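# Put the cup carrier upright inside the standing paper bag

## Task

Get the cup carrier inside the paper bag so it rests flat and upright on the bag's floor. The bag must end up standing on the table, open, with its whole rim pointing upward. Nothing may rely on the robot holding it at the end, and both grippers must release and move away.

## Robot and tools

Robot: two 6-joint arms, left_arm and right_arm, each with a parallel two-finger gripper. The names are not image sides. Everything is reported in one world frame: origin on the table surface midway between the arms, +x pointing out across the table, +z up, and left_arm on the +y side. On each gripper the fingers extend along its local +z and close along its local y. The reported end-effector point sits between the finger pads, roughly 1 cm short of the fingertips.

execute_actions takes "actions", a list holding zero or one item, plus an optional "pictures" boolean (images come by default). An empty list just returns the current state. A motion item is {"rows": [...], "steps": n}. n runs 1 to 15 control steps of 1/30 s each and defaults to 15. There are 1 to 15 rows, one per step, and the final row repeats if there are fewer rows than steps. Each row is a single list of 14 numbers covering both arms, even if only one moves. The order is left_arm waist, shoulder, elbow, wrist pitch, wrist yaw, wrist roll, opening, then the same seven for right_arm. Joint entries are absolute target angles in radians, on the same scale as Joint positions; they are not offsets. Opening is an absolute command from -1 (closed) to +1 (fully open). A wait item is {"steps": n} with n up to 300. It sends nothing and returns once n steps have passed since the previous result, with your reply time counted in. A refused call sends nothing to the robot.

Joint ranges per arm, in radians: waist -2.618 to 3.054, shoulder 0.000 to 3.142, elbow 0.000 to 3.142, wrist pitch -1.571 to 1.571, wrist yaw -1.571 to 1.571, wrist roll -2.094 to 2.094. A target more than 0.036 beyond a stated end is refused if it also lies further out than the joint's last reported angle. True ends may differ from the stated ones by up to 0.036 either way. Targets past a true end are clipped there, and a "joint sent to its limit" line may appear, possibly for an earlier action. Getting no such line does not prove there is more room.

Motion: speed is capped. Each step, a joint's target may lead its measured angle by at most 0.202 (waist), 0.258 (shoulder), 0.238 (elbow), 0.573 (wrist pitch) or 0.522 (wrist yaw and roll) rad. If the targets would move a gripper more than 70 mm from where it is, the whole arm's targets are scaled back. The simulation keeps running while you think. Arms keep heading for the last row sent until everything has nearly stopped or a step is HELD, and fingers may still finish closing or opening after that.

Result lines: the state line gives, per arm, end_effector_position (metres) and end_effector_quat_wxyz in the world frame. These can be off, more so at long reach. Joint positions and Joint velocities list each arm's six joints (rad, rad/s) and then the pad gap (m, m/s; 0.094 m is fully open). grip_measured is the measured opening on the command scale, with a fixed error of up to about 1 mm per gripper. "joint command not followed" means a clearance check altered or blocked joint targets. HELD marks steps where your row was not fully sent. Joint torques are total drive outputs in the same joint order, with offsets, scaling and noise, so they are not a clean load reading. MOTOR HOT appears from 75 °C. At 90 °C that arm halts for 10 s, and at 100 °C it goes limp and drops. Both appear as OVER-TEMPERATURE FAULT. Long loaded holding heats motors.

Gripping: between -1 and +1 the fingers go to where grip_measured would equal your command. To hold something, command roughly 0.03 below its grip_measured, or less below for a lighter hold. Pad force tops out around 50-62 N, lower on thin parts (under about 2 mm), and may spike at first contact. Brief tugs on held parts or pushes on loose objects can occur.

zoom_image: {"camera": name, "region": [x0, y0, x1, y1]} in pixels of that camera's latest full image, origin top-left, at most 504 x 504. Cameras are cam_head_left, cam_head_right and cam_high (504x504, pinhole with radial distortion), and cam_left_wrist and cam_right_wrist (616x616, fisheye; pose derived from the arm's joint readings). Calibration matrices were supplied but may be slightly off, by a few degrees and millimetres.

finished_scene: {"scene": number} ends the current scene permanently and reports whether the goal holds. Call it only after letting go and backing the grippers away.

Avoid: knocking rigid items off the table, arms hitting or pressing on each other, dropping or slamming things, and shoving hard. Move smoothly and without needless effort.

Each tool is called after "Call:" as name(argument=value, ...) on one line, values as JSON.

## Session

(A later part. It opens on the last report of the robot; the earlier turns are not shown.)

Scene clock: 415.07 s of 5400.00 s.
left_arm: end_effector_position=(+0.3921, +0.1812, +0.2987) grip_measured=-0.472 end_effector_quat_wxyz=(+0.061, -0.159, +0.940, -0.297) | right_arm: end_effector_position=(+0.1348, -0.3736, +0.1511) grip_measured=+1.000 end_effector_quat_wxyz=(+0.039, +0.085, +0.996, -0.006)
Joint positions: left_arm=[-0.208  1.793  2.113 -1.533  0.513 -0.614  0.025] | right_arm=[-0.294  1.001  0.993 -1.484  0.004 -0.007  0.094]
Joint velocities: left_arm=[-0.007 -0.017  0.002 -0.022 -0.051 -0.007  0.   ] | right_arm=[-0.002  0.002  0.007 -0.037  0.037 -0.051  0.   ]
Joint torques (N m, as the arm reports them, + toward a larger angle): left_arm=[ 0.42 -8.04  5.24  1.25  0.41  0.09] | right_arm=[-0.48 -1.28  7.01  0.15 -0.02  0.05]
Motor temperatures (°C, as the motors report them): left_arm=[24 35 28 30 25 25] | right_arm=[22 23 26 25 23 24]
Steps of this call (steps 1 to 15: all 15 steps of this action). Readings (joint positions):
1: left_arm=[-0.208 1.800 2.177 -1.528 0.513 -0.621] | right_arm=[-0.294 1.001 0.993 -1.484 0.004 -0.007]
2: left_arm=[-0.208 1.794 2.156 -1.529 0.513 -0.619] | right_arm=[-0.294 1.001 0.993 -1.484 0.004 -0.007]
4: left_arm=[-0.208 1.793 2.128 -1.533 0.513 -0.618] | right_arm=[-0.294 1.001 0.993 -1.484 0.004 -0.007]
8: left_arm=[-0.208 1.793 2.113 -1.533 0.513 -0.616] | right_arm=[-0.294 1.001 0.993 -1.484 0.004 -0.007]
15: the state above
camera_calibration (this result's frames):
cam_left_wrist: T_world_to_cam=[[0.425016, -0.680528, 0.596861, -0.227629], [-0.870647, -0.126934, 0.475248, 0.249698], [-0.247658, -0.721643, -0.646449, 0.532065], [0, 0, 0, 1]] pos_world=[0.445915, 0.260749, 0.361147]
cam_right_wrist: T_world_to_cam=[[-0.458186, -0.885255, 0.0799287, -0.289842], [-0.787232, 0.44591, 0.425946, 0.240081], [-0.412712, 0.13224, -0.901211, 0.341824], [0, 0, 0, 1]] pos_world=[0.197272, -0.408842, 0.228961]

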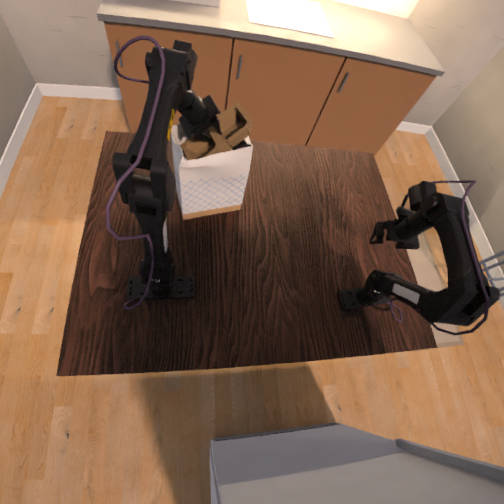

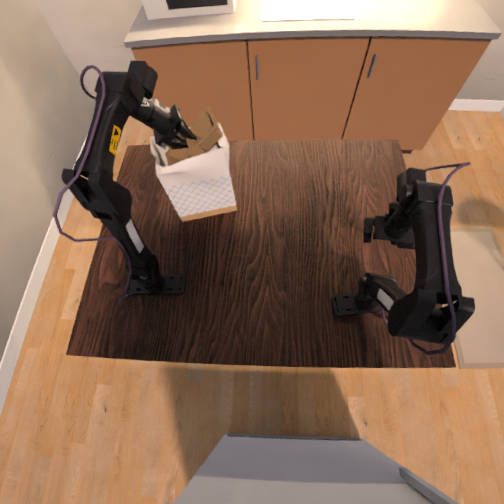

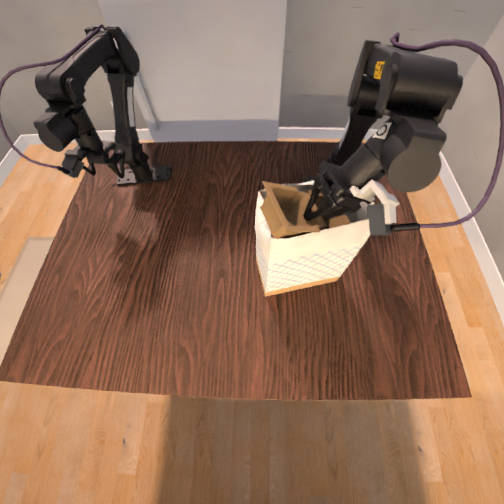

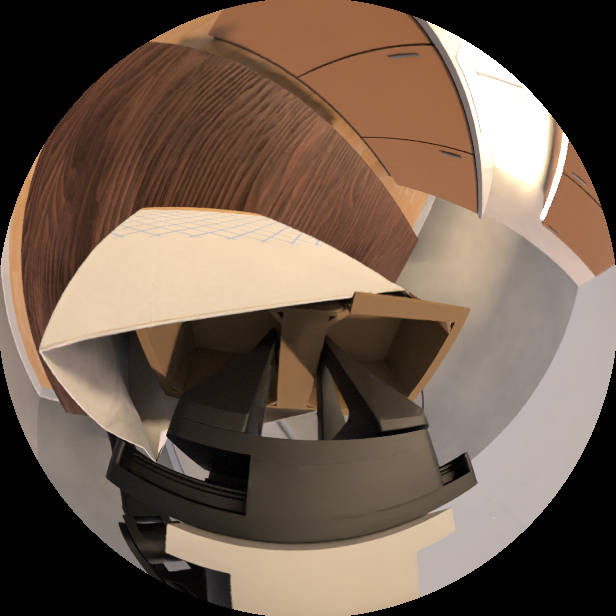

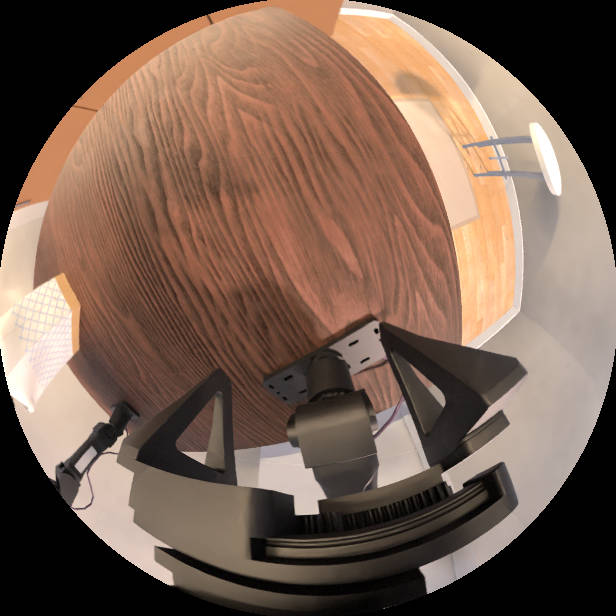

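Call:
execute_actions(actions=[{"rows":[[-0.22,1.78,2.0,-1.54,0.45,-0.65,-0.55,-0.3,1.0,1.0,-1.5,0,0,1]],"steps":15}])

Call:
execute_actions(actions=[{"rows":[[-0.27,1.8,1.9,-1.54,0.35,-0.72,-0.55,-0.3,1.0,1.0,-1.5,0,0,1]],"steps":15}])

Scene clock: 420.33 s of 5400.00 s.
left_arm: end_effector_position=(+0.3854, +0.1904, +0.2689) grip_measured=-0.473 end_effector_quat_wxyz=(+0.030, -0.187, +0.947, -0.259) | right_arm: end_effector_position=(+0.1348, -0.3736, +0.1511) grip_measured=+1.000 end_effector_quat_wxyz=(+0.039, +0.085, +0.996, -0.006)
Joint positions: left_arm=[-0.21   1.784  2.013 -1.528  0.458 -0.64   0.025] | right_arm=[-0.294  1.001  0.993 -1.484  0.004 -0.007  0.094]
Joint velocities: left_arm=[-0.002 -0.012 -0.002 -0.037 -0.081 -0.037  0.   ] | right_arm=[ 0.002  0.007 -0.002 -0.051 -0.051  0.007  0.   ]
Joint torques (N m, as the arm reports them, + toward a larger angle): left_arm=[-0.69 -7.33  5.36  1.04  0.26 -0.07] | right_arm=[-0.56 -1.42  7.03  0.17 -0.04  0.08]
Motor temperatures (°C, as the motors report them): left_arm=[24 35 28 30 25 25] | right_arm=[22 23 26 25 23 24]
Steps of this call (steps 1 to 15: the robot went on to your last target; steps 16 to 90: nothing new was sent; then 1.77 s passed at rest; steps 91 to 105: all 15 steps of this action). Readings (joint positions):
91: left_arm=[-0.208 1.789 2.095 -1.525 0.507 -0.618] | right_arm=[-0.294 1.001 0.993 -1.484 0.004 -0.007]
92: left_arm=[-0.208 1.783 2.070 -1.524 0.499 -0.622] | right_arm=[-0.294 1.001 0.993 -1.484 0.004 -0.007]
94: left_arm=[-0.210 1.782 2.034 -1.527 0.485 -0.629] | right_arm=[-0.294 1.001 0.993 -1.484 0.004 -0.007]
98: left_arm=[-0.210 1.784 2.013 -1.528 0.466 -0.636] | right_arm=[-0.294 1.001 0.993 -1.484 0.004 -0.007]
105: the state above
camera_calibration (this result's frames):
cam_left_wrist: T_world_to_cam=[[0.49853, -0.698508, 0.513376, -0.203183], [-0.820584, -0.189324, 0.539258, 0.234549], [-0.279481, -0.690104, -0.667568, 0.529746], [0, 0, 0, 1]] pos_world=[0.441815, 0.26806, 0.331468]
cam_right_wrist: T_world_to_cam=[[-0.458186, -0.885255, 0.0799287, -0.289842], [-0.787232, 0.44591, 0.425946, 0.240081], [-0.412712, 0.13224, -0.901211, 0.341824], [0, 0, 0, 1]] pos_world=[0.197272, -0.408842, 0.228961]

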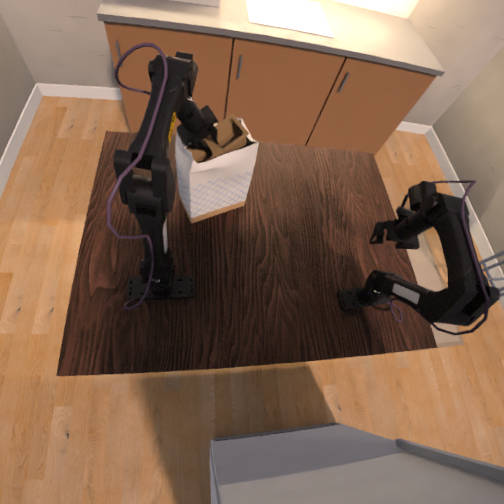

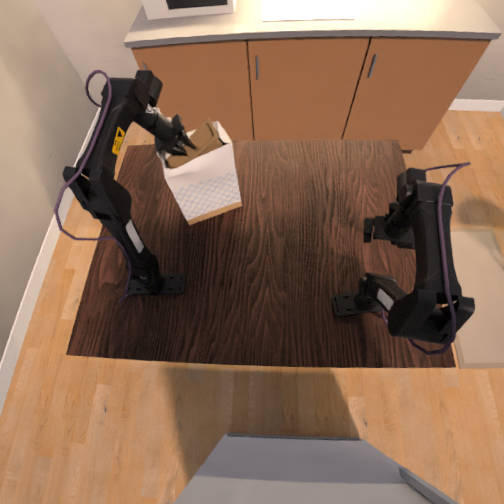

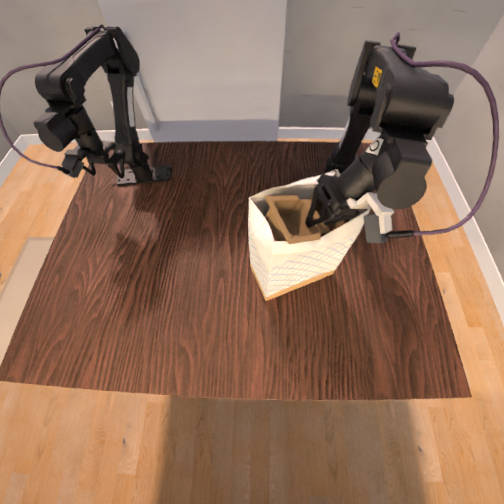

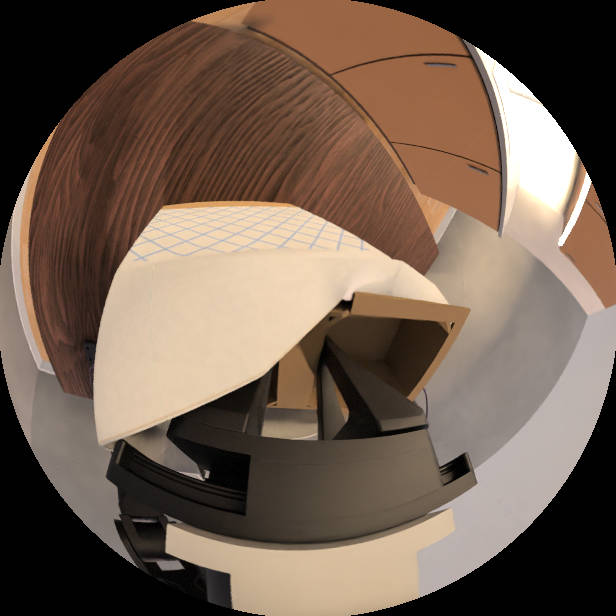

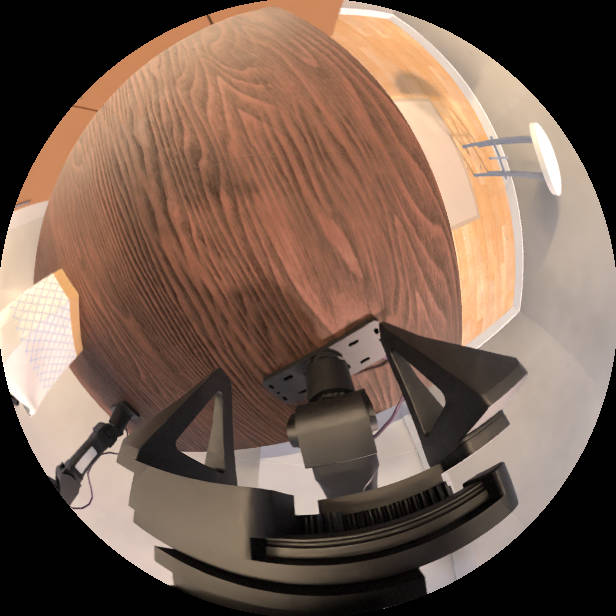

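Scene clock: 420.83 s of 5400.00 s.
left_arm: end_effector_position=(+0.3723, +0.1877, +0.2273) grip_measured=-0.473 end_effector_quat_wxyz=(-0.015, -0.211, +0.958, -0.195) | right_arm: end_effector_position=(+0.1348, -0.3736, +0.1511) grip_measured=+1.000 end_effector_quat_wxyz=(+0.039, +0.085, +0.996, -0.006)
Joint positions: left_arm=[-0.268  1.805  1.912 -1.524  0.363 -0.707  0.025] | right_arm=[-0.294  1.001  0.993 -1.484  0.004 -0.007  0.094]
Joint velocities: left_arm=[-0.007  0.002 -0.002  0.066  0.007 -0.051 -0.002] | right_arm=[-0.007 -0.022  0.007  0.022  0.037  0.007  0.   ]
Joint torques (N m, as the arm reports them, + toward a larger angle): left_arm=[-0.21 -7.84  5.4   0.75  0.13 -0.05] | right_arm=[-0.78 -1.46  7.13  0.2  -0.03  0.04]
Motor temperatures (°C, as the motors report them): left_arm=[24 35 28 30 25 25] | right_arm=[22 23 26 25 23 24]
Steps of this call (steps 1 to 15: all 15 steps of this action). Readings (joint positions):
1: left_arm=[-0.216 1.783 1.997 -1.521 0.441 -0.652] | right_arm=[-0.294 1.001 0.993 -1.484 0.004 -0.007]
2: left_arm=[-0.227 1.780 1.975 -1.521 0.423 -0.663] | right_arm=[-0.294 1.001 0.993 -1.484 0.004 -0.007]
4: left_arm=[-0.251 1.787 1.935 -1.523 0.399 -0.681] | right_arm=[-0.294 1.001 0.993 -1.484 0.004 -0.007]
8: left_arm=[-0.268 1.804 1.912 -1.524 0.375 -0.698] | right_arm=[-0.294 1.001 0.993 -1.484 0.004 -0.007]
15: the state above
camera_calibration (this result's frames):
cam_left_wrist: T_world_to_cam=[[0.569067, -0.734742, 0.369211, -0.16394], [-0.744184, -0.269181, 0.611336, 0.21592], [-0.34979, -0.622652, -0.699965, 0.517332], [0, 0, 0, 1]] pos_world=[0.434934, 0.259786, 0.290643]
cam_right_wrist: T_world_to_cam=[[-0.458186, -0.885255, 0.0799287, -0.289842], [-0.787232, 0.44591, 0.425946, 0.240081], [-0.412712, 0.13224, -0.901211, 0.341824], [0, 0, 0, 1]] pos_world=[0.197272, -0.408842, 0.228961]

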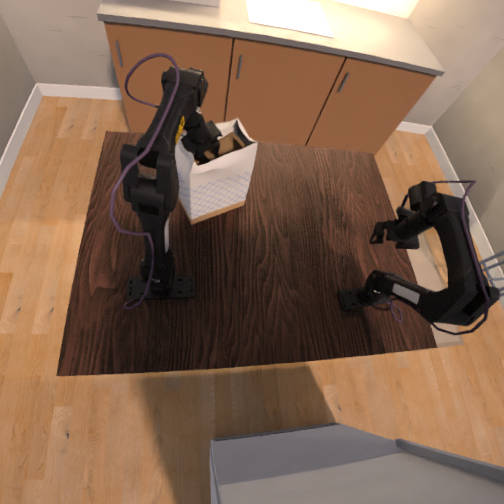

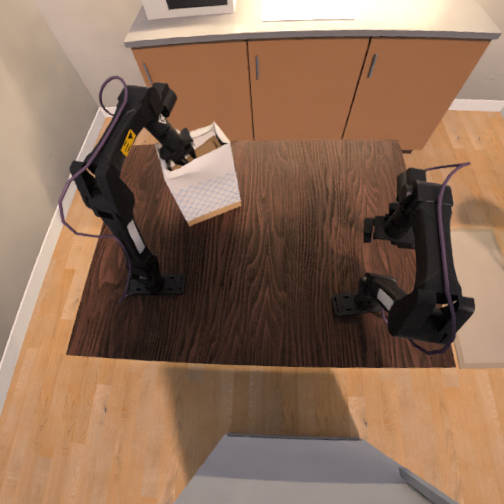

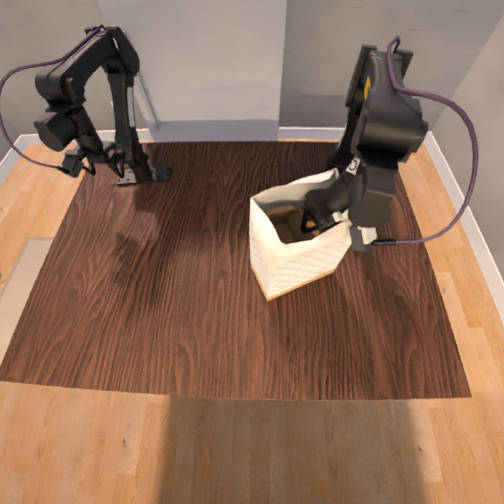

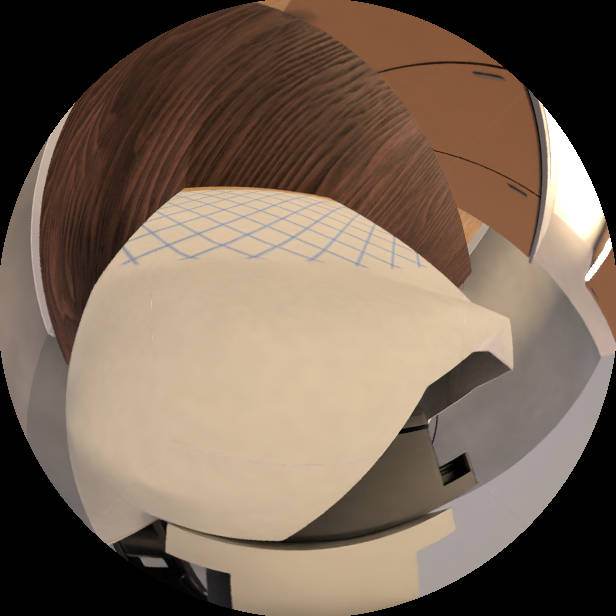

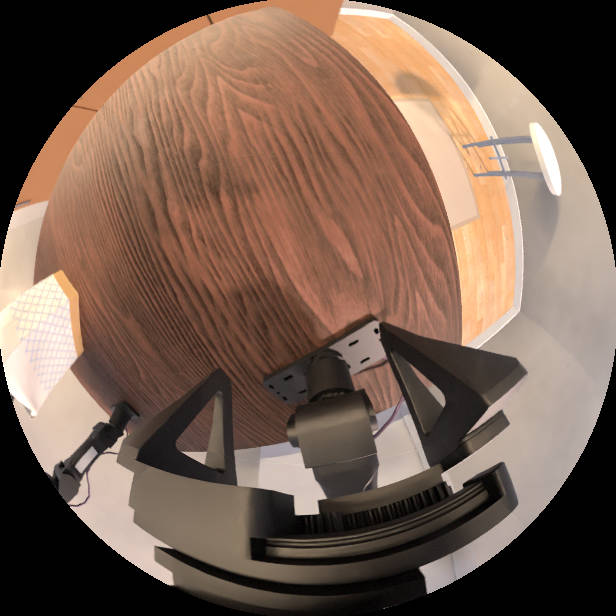

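Call:
execute_actions(actions=[{"rows":[[-0.32,1.83,1.92,-1.54,0.25,-0.76,-0.55,-0.3,1.0,1.0,-1.5,0,0,1],[-0.32,1.83,1.92,-1.54,0.25,-0.76,-0.55,-0.3,1.0,1.0,-1.5,0,0,1],[-0.32,1.83,1.92,-1.54,0.25,-0.76,-0.55,-0.3,1.0,1.0,-1.5,0,0,1],[-0.32,1.83,1.92,-1.54,0.25,-0.76,-0.55,-0.3,1.0,1.0,-1.5,0,0,1],[-0.32,1.83,1.92,-1.54,0.25,-0.76,-0.55,-0.3,1.0,1.0,-1.5,0,0,1],[-0.38,1.86,1.92,-1.54,0.14,-0.8,-0.55,-0.3,1.0,1.0,-1.5,0,0,1],[-0.38,1.86,1.92,-1.54,0.14,-0.8,-0.55,-0.3,1.0,1.0,-1.5,0,0,1],[-0.38,1.86,1.92,-1.54,0.14,-0.8,-0.55,-0.3,1.0,1.0,-1.5,0,0,1],[-0.38,1.86,1.92,-1.54,0.14,-0.8,-0.55,-0.3,1.0,1.0,-1.5,0,0,1],[-0.38,1.86,1.92,-1.54,0.14,-0.8,-0.55,-0.3,1.0,1.0,-1.5,0,0,1],[-0.45,1.9,1.93,-1.54,0,-0.86,-0.55,-0.3,1.0,1.0,-1.5,0,0,1]],"steps":15}])

Call:
execute_actions(actions=[{"steps":20}])

Scene clock: 442.87 s of 5400.00 s.
left_arm: end_effector_position=(+0.3701, +0.1755, +0.1875) grip_measured=-0.473 end_effector_quat_wxyz=(+0.007, -0.198, +0.979, -0.048) | right_arm: end_effector_position=(+0.1348, -0.3736, +0.1511) grip_measured=+1.000 end_effector_quat_wxyz=(+0.039, +0.085, +0.996, -0.006)
Joint positions: left_arm=[-0.444  1.889  1.912 -1.526  0.07  -0.823  0.025] | right_arm=[-0.294  1.001  0.993 -1.484  0.004 -0.007  0.094]
Joint velocities: left_arm=[-0.252  0.237  0.007 -0.022 -0.286 -0.168 -0.001] | right_arm=[ 0.012 -0.007 -0.002 -0.051  0.037 -0.095  0.   ]
Joint torques (N m, as the arm reports them, + toward a larger angle): left_arm=[ 0.65 -8.45  8.2   0.58 -0.05 -0.03] | right_arm=[-0.73 -1.48  6.93  0.17 -0.06  0.05]
Motor temperatures (°C, as the motors report them): left_arm=[24 36 28 29 25 25] | right_arm=[22 23 27 25 23 24]
Steps of this call (steps 1 to 15: the robot went on to your last target; steps 16 to 90: nothing new was sent; then 18.53 s passed at rest; steps 91 to 105: all 15 steps of this action). Readings (joint positions):
91: left_arm=[-0.274 1.806 1.912 -1.524 0.345 -0.716] | right_arm=[-0.294 1.001 0.993 -1.484 0.004 -0.007]
92: left_arm=[-0.282 1.807 1.912 -1.524 0.325 -0.723] | right_arm=[-0.294 1.001 0.993 -1.484 0.004 -0.007]
94: left_arm=[-0.303 1.813 1.912 -1.524 0.299 -0.733] | right_arm=[-0.294 1.001 0.993 -1.484 0.004 -0.007]
98: left_arm=[-0.351 1.836 1.912 -1.525 0.218 -0.762] | right_arm=[-0.294 1.001 0.993 -1.484 0.004 -0.007]
105: the state above
camera_calibration (this result's frames):
cam_left_wrist: T_world_to_cam=[[0.550182, -0.825415, 0.126451, -0.0884574], [-0.746392, -0.4182, 0.517695, 0.279927], [-0.374431, -0.379209, -0.846169, 0.47489], [0, 0, 0, 1]] pos_world=[0.435416, 0.224134, 0.268106]
cam_right_wrist: T_world_to_cam=[[-0.458186, -0.885255, 0.0799287, -0.289842], [-0.787232, 0.44591, 0.425946, 0.240081], [-0.412712, 0.13224, -0.901211, 0.341824], [0, 0, 0, 1]] pos_world=[0.197272, -0.408842, 0.228961]

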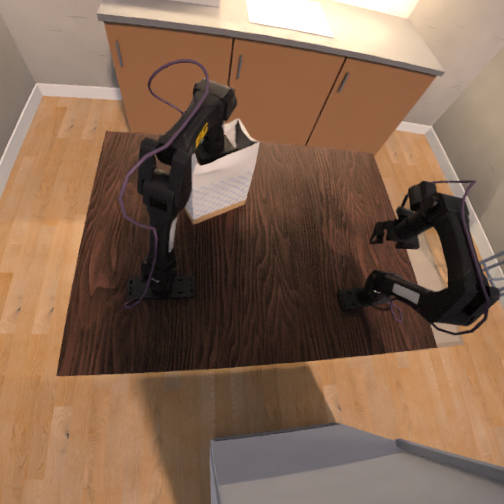

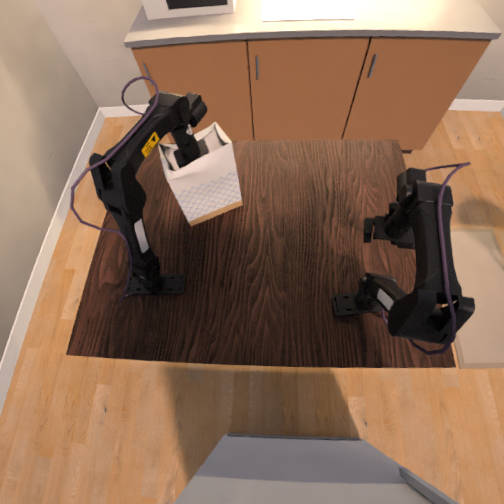

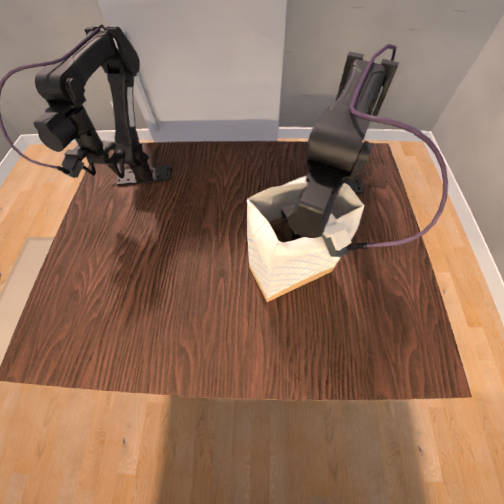

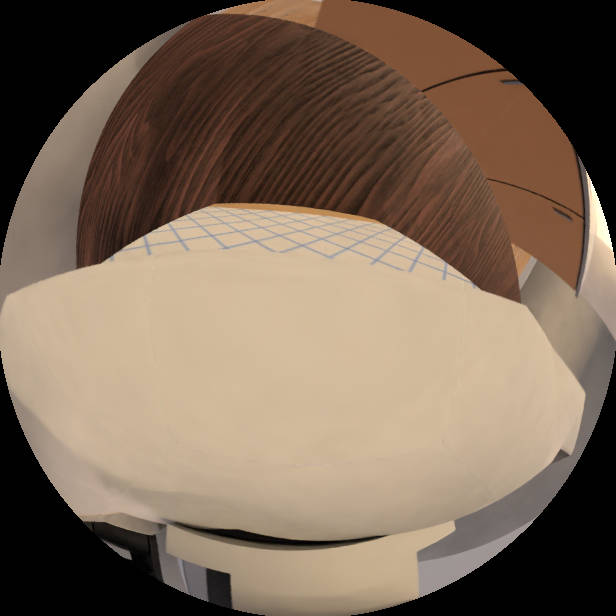

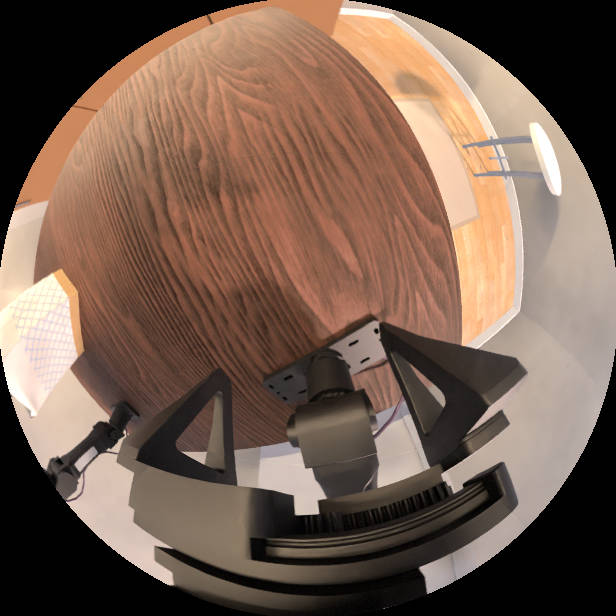

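Scene clock: 443.53 s of 5400.00 s.
left_arm: end_effector_position=(+0.3735, +0.1813, +0.1836) grip_measured=-0.473 end_effector_quat_wxyz=(+0.019, -0.207, +0.978, -0.023) | right_arm: end_effector_position=(+0.1348, -0.3736, +0.1511) grip_measured=+1.000 end_effector_quat_wxyz=(+0.039, +0.085, +0.996, -0.006)
Joint positions: left_arm=[-0.452  1.899  1.912 -1.526  0.015 -0.848  0.025] | right_arm=[-0.294  1.001  0.993 -1.484  0.004 -0.007  0.094]
Joint velocities: left_arm=[-0.022  0.002 -0.007  0.007 -0.022  0.022  0.   ] | right_arm=[ 0.002  0.002  0.002 -0.037 -0.007  0.007  0.   ]
Joint torques (N m, as the arm reports them, + toward a larger angle): left_arm=[ 0.11 -8.16  8.13  0.54 -0.12 -0.05] | right_arm=[-0.57 -1.23  6.92  0.2  -0.05  0.09]
Motor temperatures (°C, as the motors report them): left_arm=[24 36 28 29 25 25] | right_arm=[22 23 27 25 23 24]
Steps of this call (steps 1 to 20: the robot went on to your last target). Readings (joint positions):
1: left_arm=[-0.450 1.895 1.912 -1.526 0.058 -0.829] | right_arm=[-0.294 1.001 0.993 -1.484 0.004 -0.007]
2: left_arm=[-0.452 1.899 1.912 -1.526 0.049 -0.832] | right_arm=[-0.294 1.001 0.993 -1.484 0.004 -0.007]
4: left_arm=[-0.452 1.899 1.912 -1.526 0.033 -0.838] | right_arm=[-0.294 1.001 0.993 -1.484 0.004 -0.007]
8: left_arm=[-0.452 1.899 1.912 -1.526 0.021 -0.844] | right_arm=[-0.294 1.001 0.993 -1.484 0.004 -0.007]
20: the state above
camera_calibration (this result's frames):
cam_left_wrist: T_world_to_cam=[[0.564874, -0.820332, 0.0892881, -0.0845931], [-0.743952, -0.459468, 0.485206, 0.299353], [-0.357005, -0.340506, -0.869829, 0.465923], [0, 0, 0, 1]] pos_world=[0.436826, 0.226798, 0.267579]
cam_right_wrist: T_world_to_cam=[[-0.458186, -0.885255, 0.0799287, -0.289842], [-0.787232, 0.44591, 0.425946, 0.240081], [-0.412712, 0.13224, -0.901211, 0.341824], [0, 0, 0, 1]] pos_world=[0.197272, -0.408842, 0.228961]

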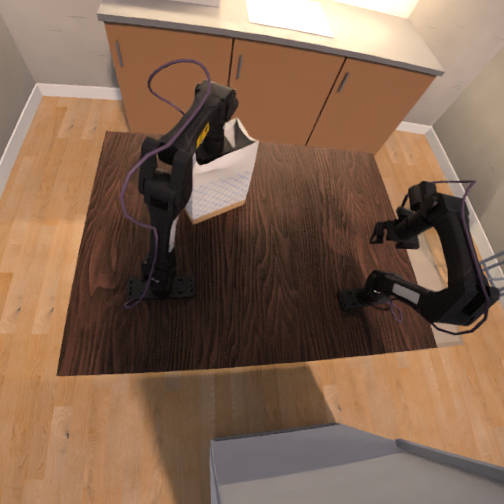

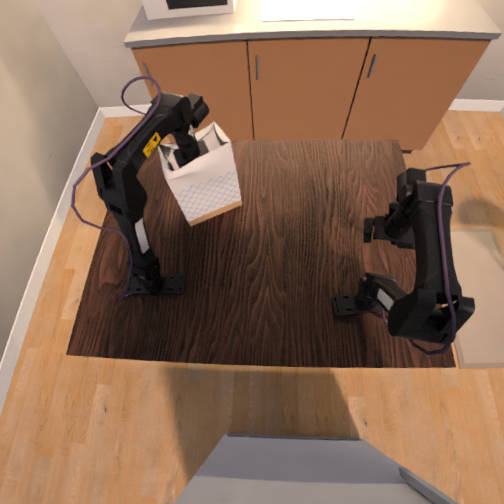

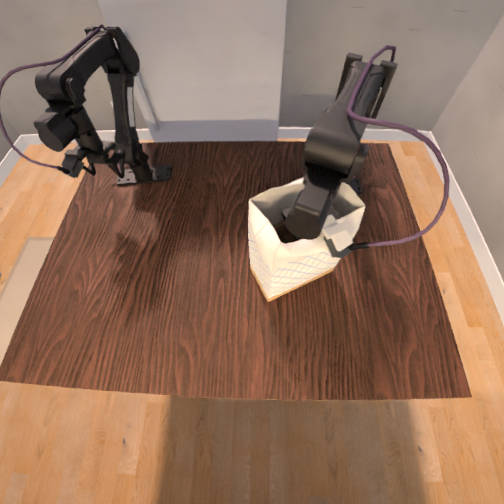

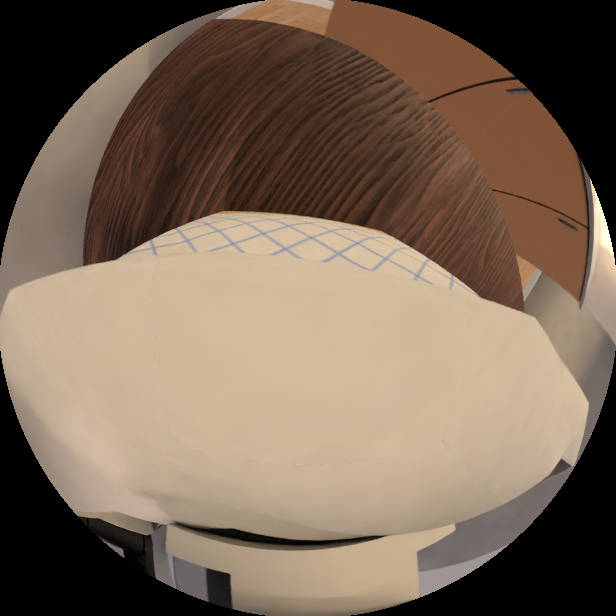

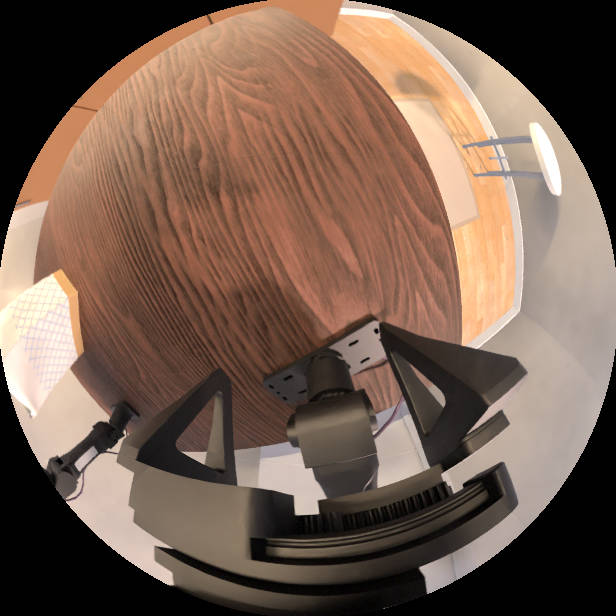

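Call:
execute_actions(actions=[{"rows":[[-0.45,1.9,1.82,-1.49,0,-0.86,-0.55,-0.3,1.0,1.0,-1.5,0,0,1],[-0.45,1.9,1.82,-1.49,0,-0.86,-0.55,-0.3,1.0,1.0,-1.5,0,0,1],[-0.45,1.9,1.82,-1.49,0,-0.86,-0.55,-0.3,1.0,1.0,-1.5,0,0,1],[-0.45,1.9,1.82,-1.49,0,-0.86,-0.55,-0.3,1.0,1.0,-1.5,0,0,1],[-0.45,1.9,1.82,-1.49,0,-0.86,-0.55,-0.3,1.0,1.0,-1.5,0,0,1],[-0.45,1.91,1.7,-1.36,0,-0.86,-0.55,-0.3,1.0,1.0,-1.5,0,0,1]],"steps":15}])

Scene clock: 454.10 s of 5400.00 s.
left_arm: end_effector_position=(+0.3683, +0.1866, +0.1321) grip_measured=-0.473 end_effector_quat_wxyz=(-0.004, -0.208, +0.978, +0.003) | right_arm: end_effector_position=(+0.1348, -0.3736, +0.1511) grip_measured=+1.000 end_effector_quat_wxyz=(+0.039, +0.085, +0.996, -0.006)
Joint positions: left_arm=[-0.452  1.908  1.719 -1.391 -0.    -0.849  0.025] | right_arm=[-0.294  1.001  0.993 -1.484  0.004 -0.007  0.094]
Joint velocities: left_arm=[-0.002  0.002  0.002  0.081 -0.11  -0.007  0.   ] | right_arm=[-0.012 -0.012  0.012 -0.007 -0.007  0.022  0.   ]
Joint torques (N m, as the arm reports them, + toward a larger angle): left_arm=[ 0.27 -8.39  5.4   0.87  0.09 -0.03] | right_arm=[-0.73 -1.43  7.17  0.14 -0.03  0.03]
Motor temperatures (°C, as the motors report them): left_arm=[24 37 29 28 25 25] | right_arm=[22 23 27 25 23 24]
Steps of this call (steps 1 to 15: the robot went on to your last target; steps 16 to 90: nothing new was sent; then 7.07 s passed at rest; steps 91 to 105: all 15 steps of this action). Readings (joint positions):
91: left_arm=[-0.452 1.897 1.899 -1.516 0.014 -0.848] | right_arm=[-0.294 1.001 0.993 -1.484 0.004 -0.007]
92: left_arm=[-0.452 1.895 1.882 -1.510 0.013 -0.848] | right_arm=[-0.294 1.001 0.993 -1.484 0.004 -0.007]
94: left_arm=[-0.452 1.896 1.853 -1.505 0.009 -0.849] | right_arm=[-0.294 1.001 0.993 -1.484 0.004 -0.007]
98: left_arm=[-0.452 1.893 1.758 -1.439 0.007 -0.849] | right_arm=[-0.294 1.001 0.993 -1.484 0.004 -0.007]
105: the state above
camera_calibration (this result's frames):
cam_left_wrist: T_world_to_cam=[[0.569234, -0.821832, 0.023775, -0.0654239], [-0.715877, -0.481209, 0.505923, 0.313911], [-0.404343, -0.305008, -0.862251, 0.430897], [0, 0, 0, 1]] pos_world=[0.436194, 0.228717, 0.214282]
cam_right_wrist: T_world_to_cam=[[-0.458186, -0.885255, 0.0799287, -0.289842], [-0.787232, 0.44591, 0.425946, 0.240081], [-0.412712, 0.13224, -0.901211, 0.341824], [0, 0, 0, 1]] pos_world=[0.197272, -0.408842, 0.228961]

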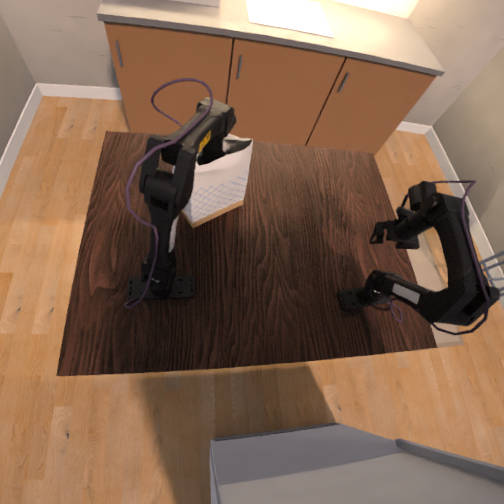

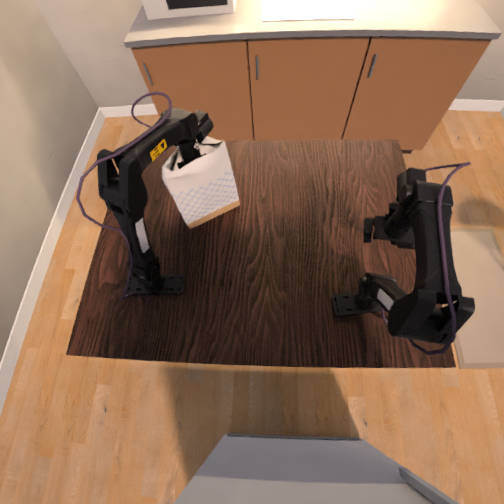

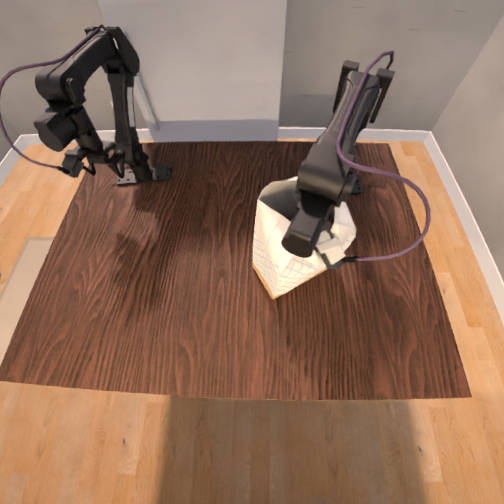

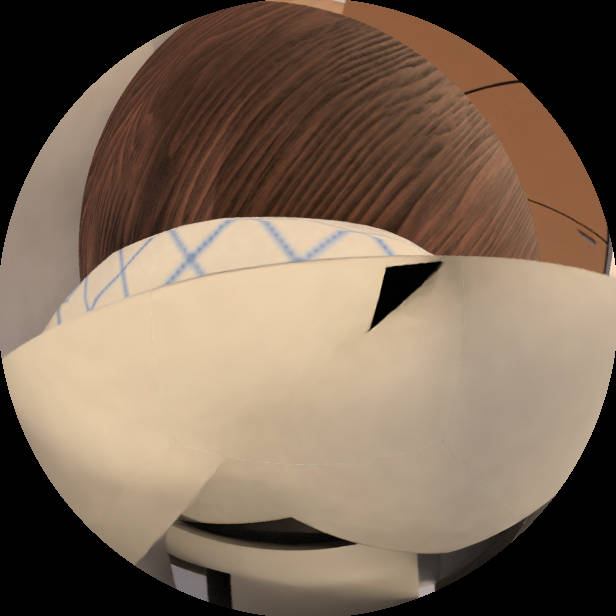

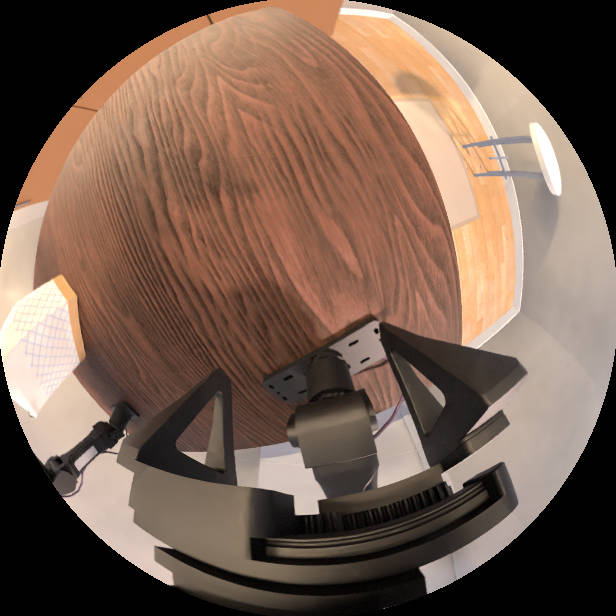

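Call:
execute_actions(actions=[{"rows":[[-0.45,1.91,1.7,-1.36,0,-0.86,-0.2,-0.3,1.0,1.0,-1.5,0,0,1]],"steps":15}], pictures=false)

Call:
execute_actions(actions=[{"rows":[[-0.45,1.9,1.93,-1.54,0,-0.86,-0.2,-0.3,1.0,1.0,-1.5,0,0,1]],"steps":15}], pictures=false)

Call:
execute_actions(actions=[{"rows":[[-0.45,1.82,2.15,-1.54,0,-0.86,-0.2,-0.3,1.0,1.0,-1.5,0,0,1]],"steps":15}], pictures=false)

Call:
execute_actions(actions=[{"rows":[[-0.45,1.7,2.4,-1.54,0,-0.86,-0.2,-0.3,1.0,1.0,-1.5,0,0,1]],"steps":15}], pictures=false)

Call:
execute_actions(actions=[{"rows":[[-0.2,1.4,2.4,-1.54,0,-0.86,-0.2,-0.3,1.0,1.0,-1.5,0,0,1]],"steps":15}])

Scene clock: 462.60 s of 5400.00 s.
left_arm: end_effector_position=(+0.3718, +0.1858, +0.1321) grip_measured=-0.202 end_effector_quat_wxyz=(+0.003, -0.209, +0.978, +0.000) | right_arm: end_effector_position=(+0.1348, -0.3736, +0.1511) grip_measured=+1.000 end_effector_quat_wxyz=(+0.039, +0.085, +0.996, -0.006)
Joint positions: left_arm=[-0.452  1.908  1.719 -1.377 -0.004 -0.852  0.038] | right_arm=[-0.294  1.001  0.993 -1.484  0.004 -0.007  0.094]
Joint velocities: left_arm=[ 0.007  0.002  0.002 -0.11   0.007 -0.037  0.   ] | right_arm=[-0.012  0.007 -0.007 -0.037 -0.051 -0.022  0.   ]
Joint torques (N m, as the arm reports them, + toward a larger angle): left_arm=[ 0.12 -8.24  5.16  0.81  0.08 -0.04] | right_arm=[-0.49 -1.3   7.    0.2  -0.02  0.08]
Motor temperatures (°C, as the motors report them): left_arm=[24 37 28 28 25 25] | right_arm=[22 23 27 25 23 24]
Steps of this call (steps 1 to 15: the robot went on to your last target; steps 16 to 90: nothing new was sent; then 5.00 s passed at rest; steps 91 to 105: all 15 steps of this action). Readings (joint positions):
91: left_arm=[-0.452 1.908 1.719 -1.384 -0.005 -0.852] | right_arm=[-0.294 1.001 0.993 -1.484 0.004 -0.007]
92: left_arm=[-0.452 1.908 1.719 -1.382 -0.005 -0.852] | right_arm=[-0.294 1.001 0.993 -1.484 0.004 -0.007]
94: left_arm=[-0.452 1.908 1.719 -1.379 -0.005 -0.852] | right_arm=[-0.294 1.001 0.993 -1.484 0.004 -0.007]
98: left_arm=[-0.452 1.908 1.719 -1.377 -0.004 -0.852] | right_arm=[-0.294 1.001 0.993 -1.484 0.004 -0.007]
105: the state above

Scene clock: 463.10 s of 5400.00 s.
left_arm: end_effector_position=(+0.3766, +0.1830, +0.1826) grip_measured=-0.202 end_effector_quat_wxyz=(+0.026, -0.209, +0.977, -0.019) | right_arm: end_effector_position=(+0.1348, -0.3736, +0.1511) grip_measured=+1.000 end_effector_quat_wxyz=(+0.039, +0.085, +0.996, -0.006)
Joint positions: left_arm=[-0.452  1.901  1.91  -1.516 -0.001 -0.852  0.038] | right_arm=[-0.294  1.001  0.993 -1.484  0.004 -0.007  0.094]
Joint velocities: left_arm=[-0.007 -0.002 -0.017  0.007 -0.066 -0.081  0.   ] | right_arm=[ 0.002  0.002 -0.002  0.022 -0.007 -0.066  0.   ]
Joint torques (N m, as the arm reports them, + toward a larger angle): left_arm=[ 0.13 -8.4   8.45  0.52  0.03 -0.04] | right_arm=[-0.53 -1.27  7.03  0.13 -0.05 -0.02]
Motor temperatures (°C, as the motors report them): left_arm=[24 37 28 28 25 25] | right_arm=[22 23 27 25 23 24]
Steps of this call (steps 1 to 15: all 15 steps of this action). Readings (joint positions):
1: left_arm=[-0.452 1.916 1.753 -1.412 -0.003 -0.852] | right_arm=[-0.294 1.001 0.993 -1.484 0.004 -0.007]
2: left_arm=[-0.452 1.927 1.802 -1.442 -0.003 -0.852] | right_arm=[-0.294 1.001 0.993 -1.484 0.004 -0.007]
4: left_arm=[-0.452 1.924 1.874 -1.460 -0.003 -0.852] | right_arm=[-0.294 1.001 0.993 -1.484 0.004 -0.007]
8: left_arm=[-0.452 1.901 1.910 -1.489 -0.002 -0.852] | right_arm=[-0.294 1.001 0.993 -1.484 0.004 -0.007]
15: the state above

Scene clock: 463.60 s of 5400.00 s.
left_arm: end_effector_position=(+0.3950, +0.1742, +0.2780) grip_measured=-0.202 end_effector_quat_wxyz=(+0.147, -0.206, +0.961, -0.110) | right_arm: end_effector_position=(+0.1348, -0.3736, +0.1511) grip_measured=+1.000 end_effector_quat_wxyz=(+0.039, +0.085, +0.996, -0.006)
Joint positions: left_arm=[-0.452  1.813  2.137 -1.525  0.    -0.852  0.038] | right_arm=[-0.294  1.001  0.993 -1.484  0.004 -0.007  0.094]
Joint velocities: left_arm=[ 0.007  0.022 -0.022 -0.007  0.007  0.037  0.001] | right_arm=[-0.012 -0.017 -0.002  0.037 -0.022 -0.022  0.   ]
Joint torques (N m, as the arm reports them, + toward a larger angle): left_arm=[ 0.15 -6.92  7.54  1.22  0.02 -0.04] | right_arm=[-0.52 -1.45  6.89  0.18 -0.04  0.  ]
Motor temperatures (°C, as the motors report them): left_arm=[24 37 28 28 25 25] | right_arm=[22 23 27 25 23 24]
Steps of this call (steps 1 to 15: all 15 steps of this action). Readings (joint positions):
1: left_arm=[-0.452 1.902 1.937 -1.530 -0.000 -0.852] | right_arm=[-0.294 1.001 0.993 -1.484 0.004 -0.007]
2: left_arm=[-0.452 1.905 1.977 -1.534 0.000 -0.852] | right_arm=[-0.294 1.001 0.993 -1.484 0.004 -0.007]
4: left_arm=[-0.452 1.889 2.063 -1.530 0.000 -0.852] | right_arm=[-0.294 1.001 0.993 -1.484 0.004 -0.007]
8: left_arm=[-0.452 1.819 2.131 -1.525 0.000 -0.852] | right_arm=[-0.294 1.001 0.993 -1.484 0.004 -0.007]
15: the state above

Scene clock: 464.10 s of 5400.00 s.
left_arm: end_effector_position=(+0.3764, +0.1827, +0.4029) grip_measured=-0.202 end_effector_quat_wxyz=(+0.291, -0.196, +0.911, -0.218) | right_arm: end_effector_position=(+0.1348, -0.3736, +0.1511) grip_measured=+1.000 end_effector_quat_wxyz=(+0.039, +0.085, +0.996, -0.006)
Joint positions: left_arm=[-0.452  1.684  2.391 -1.532  0.001 -0.853  0.038] | right_arm=[-0.294  1.001  0.993 -1.484  0.004 -0.007  0.094]
Joint velocities: left_arm=[-0.007  0.115  0.002  0.007 -0.007  0.022 -0.   ] | right_arm=[-0.012 -0.012  0.027 -0.066 -0.051  0.051  0.   ]
Joint torques (N m, as the arm reports them, + toward a larger angle): left_arm=[ 0.08 -4.5   6.    2.05  0.   -0.03] | right_arm=[-0.57 -1.34  6.93  0.19 -0.02  0.06]
Motor temperatures (°C, as the motors report them): left_arm=[24 37 28 28 25 25] | right_arm=[22 23 27 25 23 24]
Steps of this call (steps 1 to 15: all 15 steps of this action). Readings (joint positions):
1: left_arm=[-0.452 1.814 2.158 -1.534 0.001 -0.852] | right_arm=[-0.294 1.001 0.993 -1.484 0.004 -0.007]
2: left_arm=[-0.452 1.815 2.189 -1.536 0.001 -0.852] | right_arm=[-0.294 1.001 0.993 -1.484 0.004 -0.007]
4: left_arm=[-0.452 1.800 2.265 -1.535 0.001 -0.852] | right_arm=[-0.294 1.001 0.993 -1.484 0.004 -0.007]
8: left_arm=[-0.452 1.722 2.366 -1.532 0.001 -0.852] | right_arm=[-0.294 1.001 0.993 -1.484 0.004 -0.007]
15: the state above

Scene clock: 464.60 s of 5400.00 s.
left_arm: end_effector_position=(+0.2989, +0.2878, +0.4985) grip_measured=-0.202 end_effector_quat_wxyz=(+0.442, -0.283, +0.813, -0.253) | right_arm: end_effector_position=(+0.1348, -0.3736, +0.1511) grip_measured=+1.000 end_effector_quat_wxyz=(+0.039, +0.085, +0.996, -0.006)
Joint positions: left_arm=[-0.207  1.368  2.397 -1.531 -0.    -0.855  0.038] | right_arm=[-0.294  1.001  0.993 -1.484  0.004 -0.007  0.094]
Joint velocities: left_arm=[-0.007  0.164 -0.007 -0.051  0.022 -0.066  0.   ] | right_arm=[ 0.002  0.002  0.002 -0.037 -0.037 -0.037  0.   ]
Joint torques (N m, as the arm reports them, + toward a larger angle): left_arm=[ 0.43  0.39  4.05  2.37  0.03 -0.01] | right_arm=[-0.6  -1.34  6.93  0.19 -0.04  0.07]
Motor temperatures (°C, as the motors report them): left_arm=[24 37 28 29 25 25] | right_arm=[22 23 27 25 23 24]
Steps of this call (steps 1 to 15: all 15 steps of this action). Readings (joint positions):
1: left_arm=[-0.439 1.676 2.387 -1.531 0.010 -0.853] | right_arm=[-0.294 1.001 0.993 -1.484 0.004 -0.007]
2: left_arm=[-0.413 1.664 2.382 -1.531 0.015 -0.853] | right_arm=[-0.294 1.001 0.993 -1.484 0.004 -0.007]
4: left_arm=[-0.338 1.618 2.381 -1.531 0.015 -0.853] | right_arm=[-0.294 1.001 0.993 -1.484 0.004 -0.007]
8: left_arm=[-0.219 1.475 2.381 -1.531 0.003 -0.853] | right_arm=[-0.294 1.001 0.993 -1.484 0.004 -0.007]
15: the state above
camera_calibration (this result's frames):
cam_left_wrist: T_world_to_cam=[[0.28779, -0.567591, 0.771374, -0.313185], [-0.780815, -0.605439, -0.15418, 0.511791], [0.55453, -0.557929, -0.617423, 0.413765], [0, 0, 0, 1]] pos_world=[0.2603, 0.362949, 0.575958]
cam_right_wrist: T_world_to_cam=[[-0.458186, -0.885255, 0.0799287, -0.289842], [-0.787232, 0.44591, 0.425946, 0.240081], [-0.412712, 0.13224, -0.901211, 0.341824], [0, 0, 0, 1]] pos_world=[0.197272, -0.408842, 0.228961]

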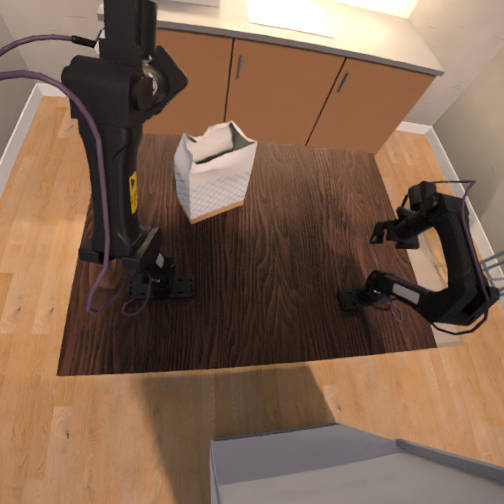

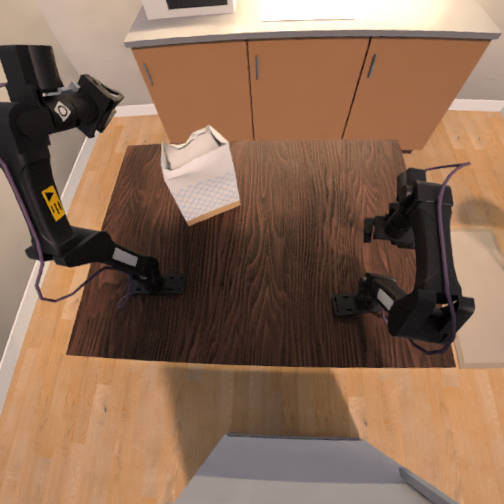

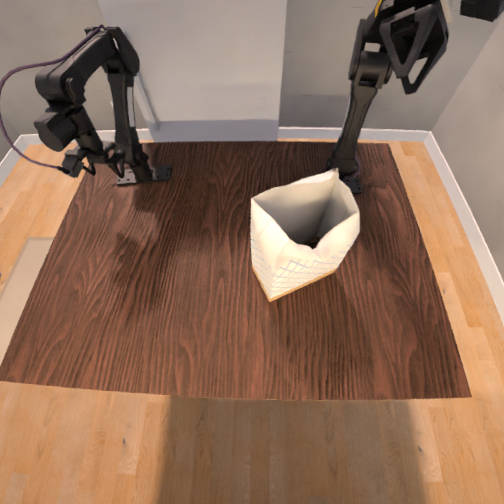

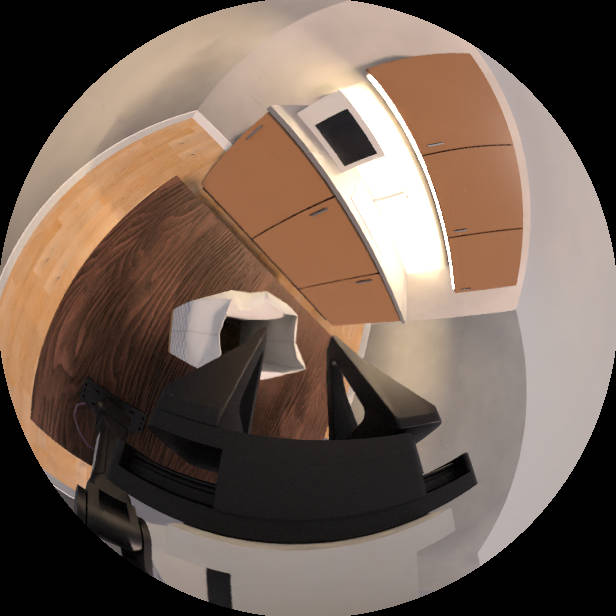

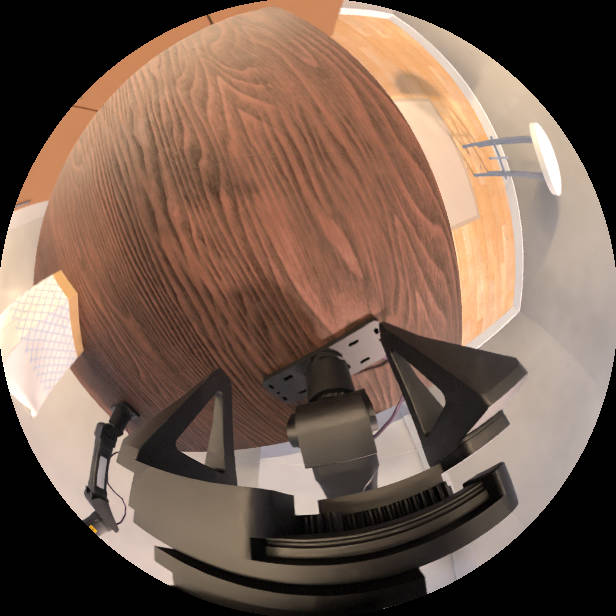

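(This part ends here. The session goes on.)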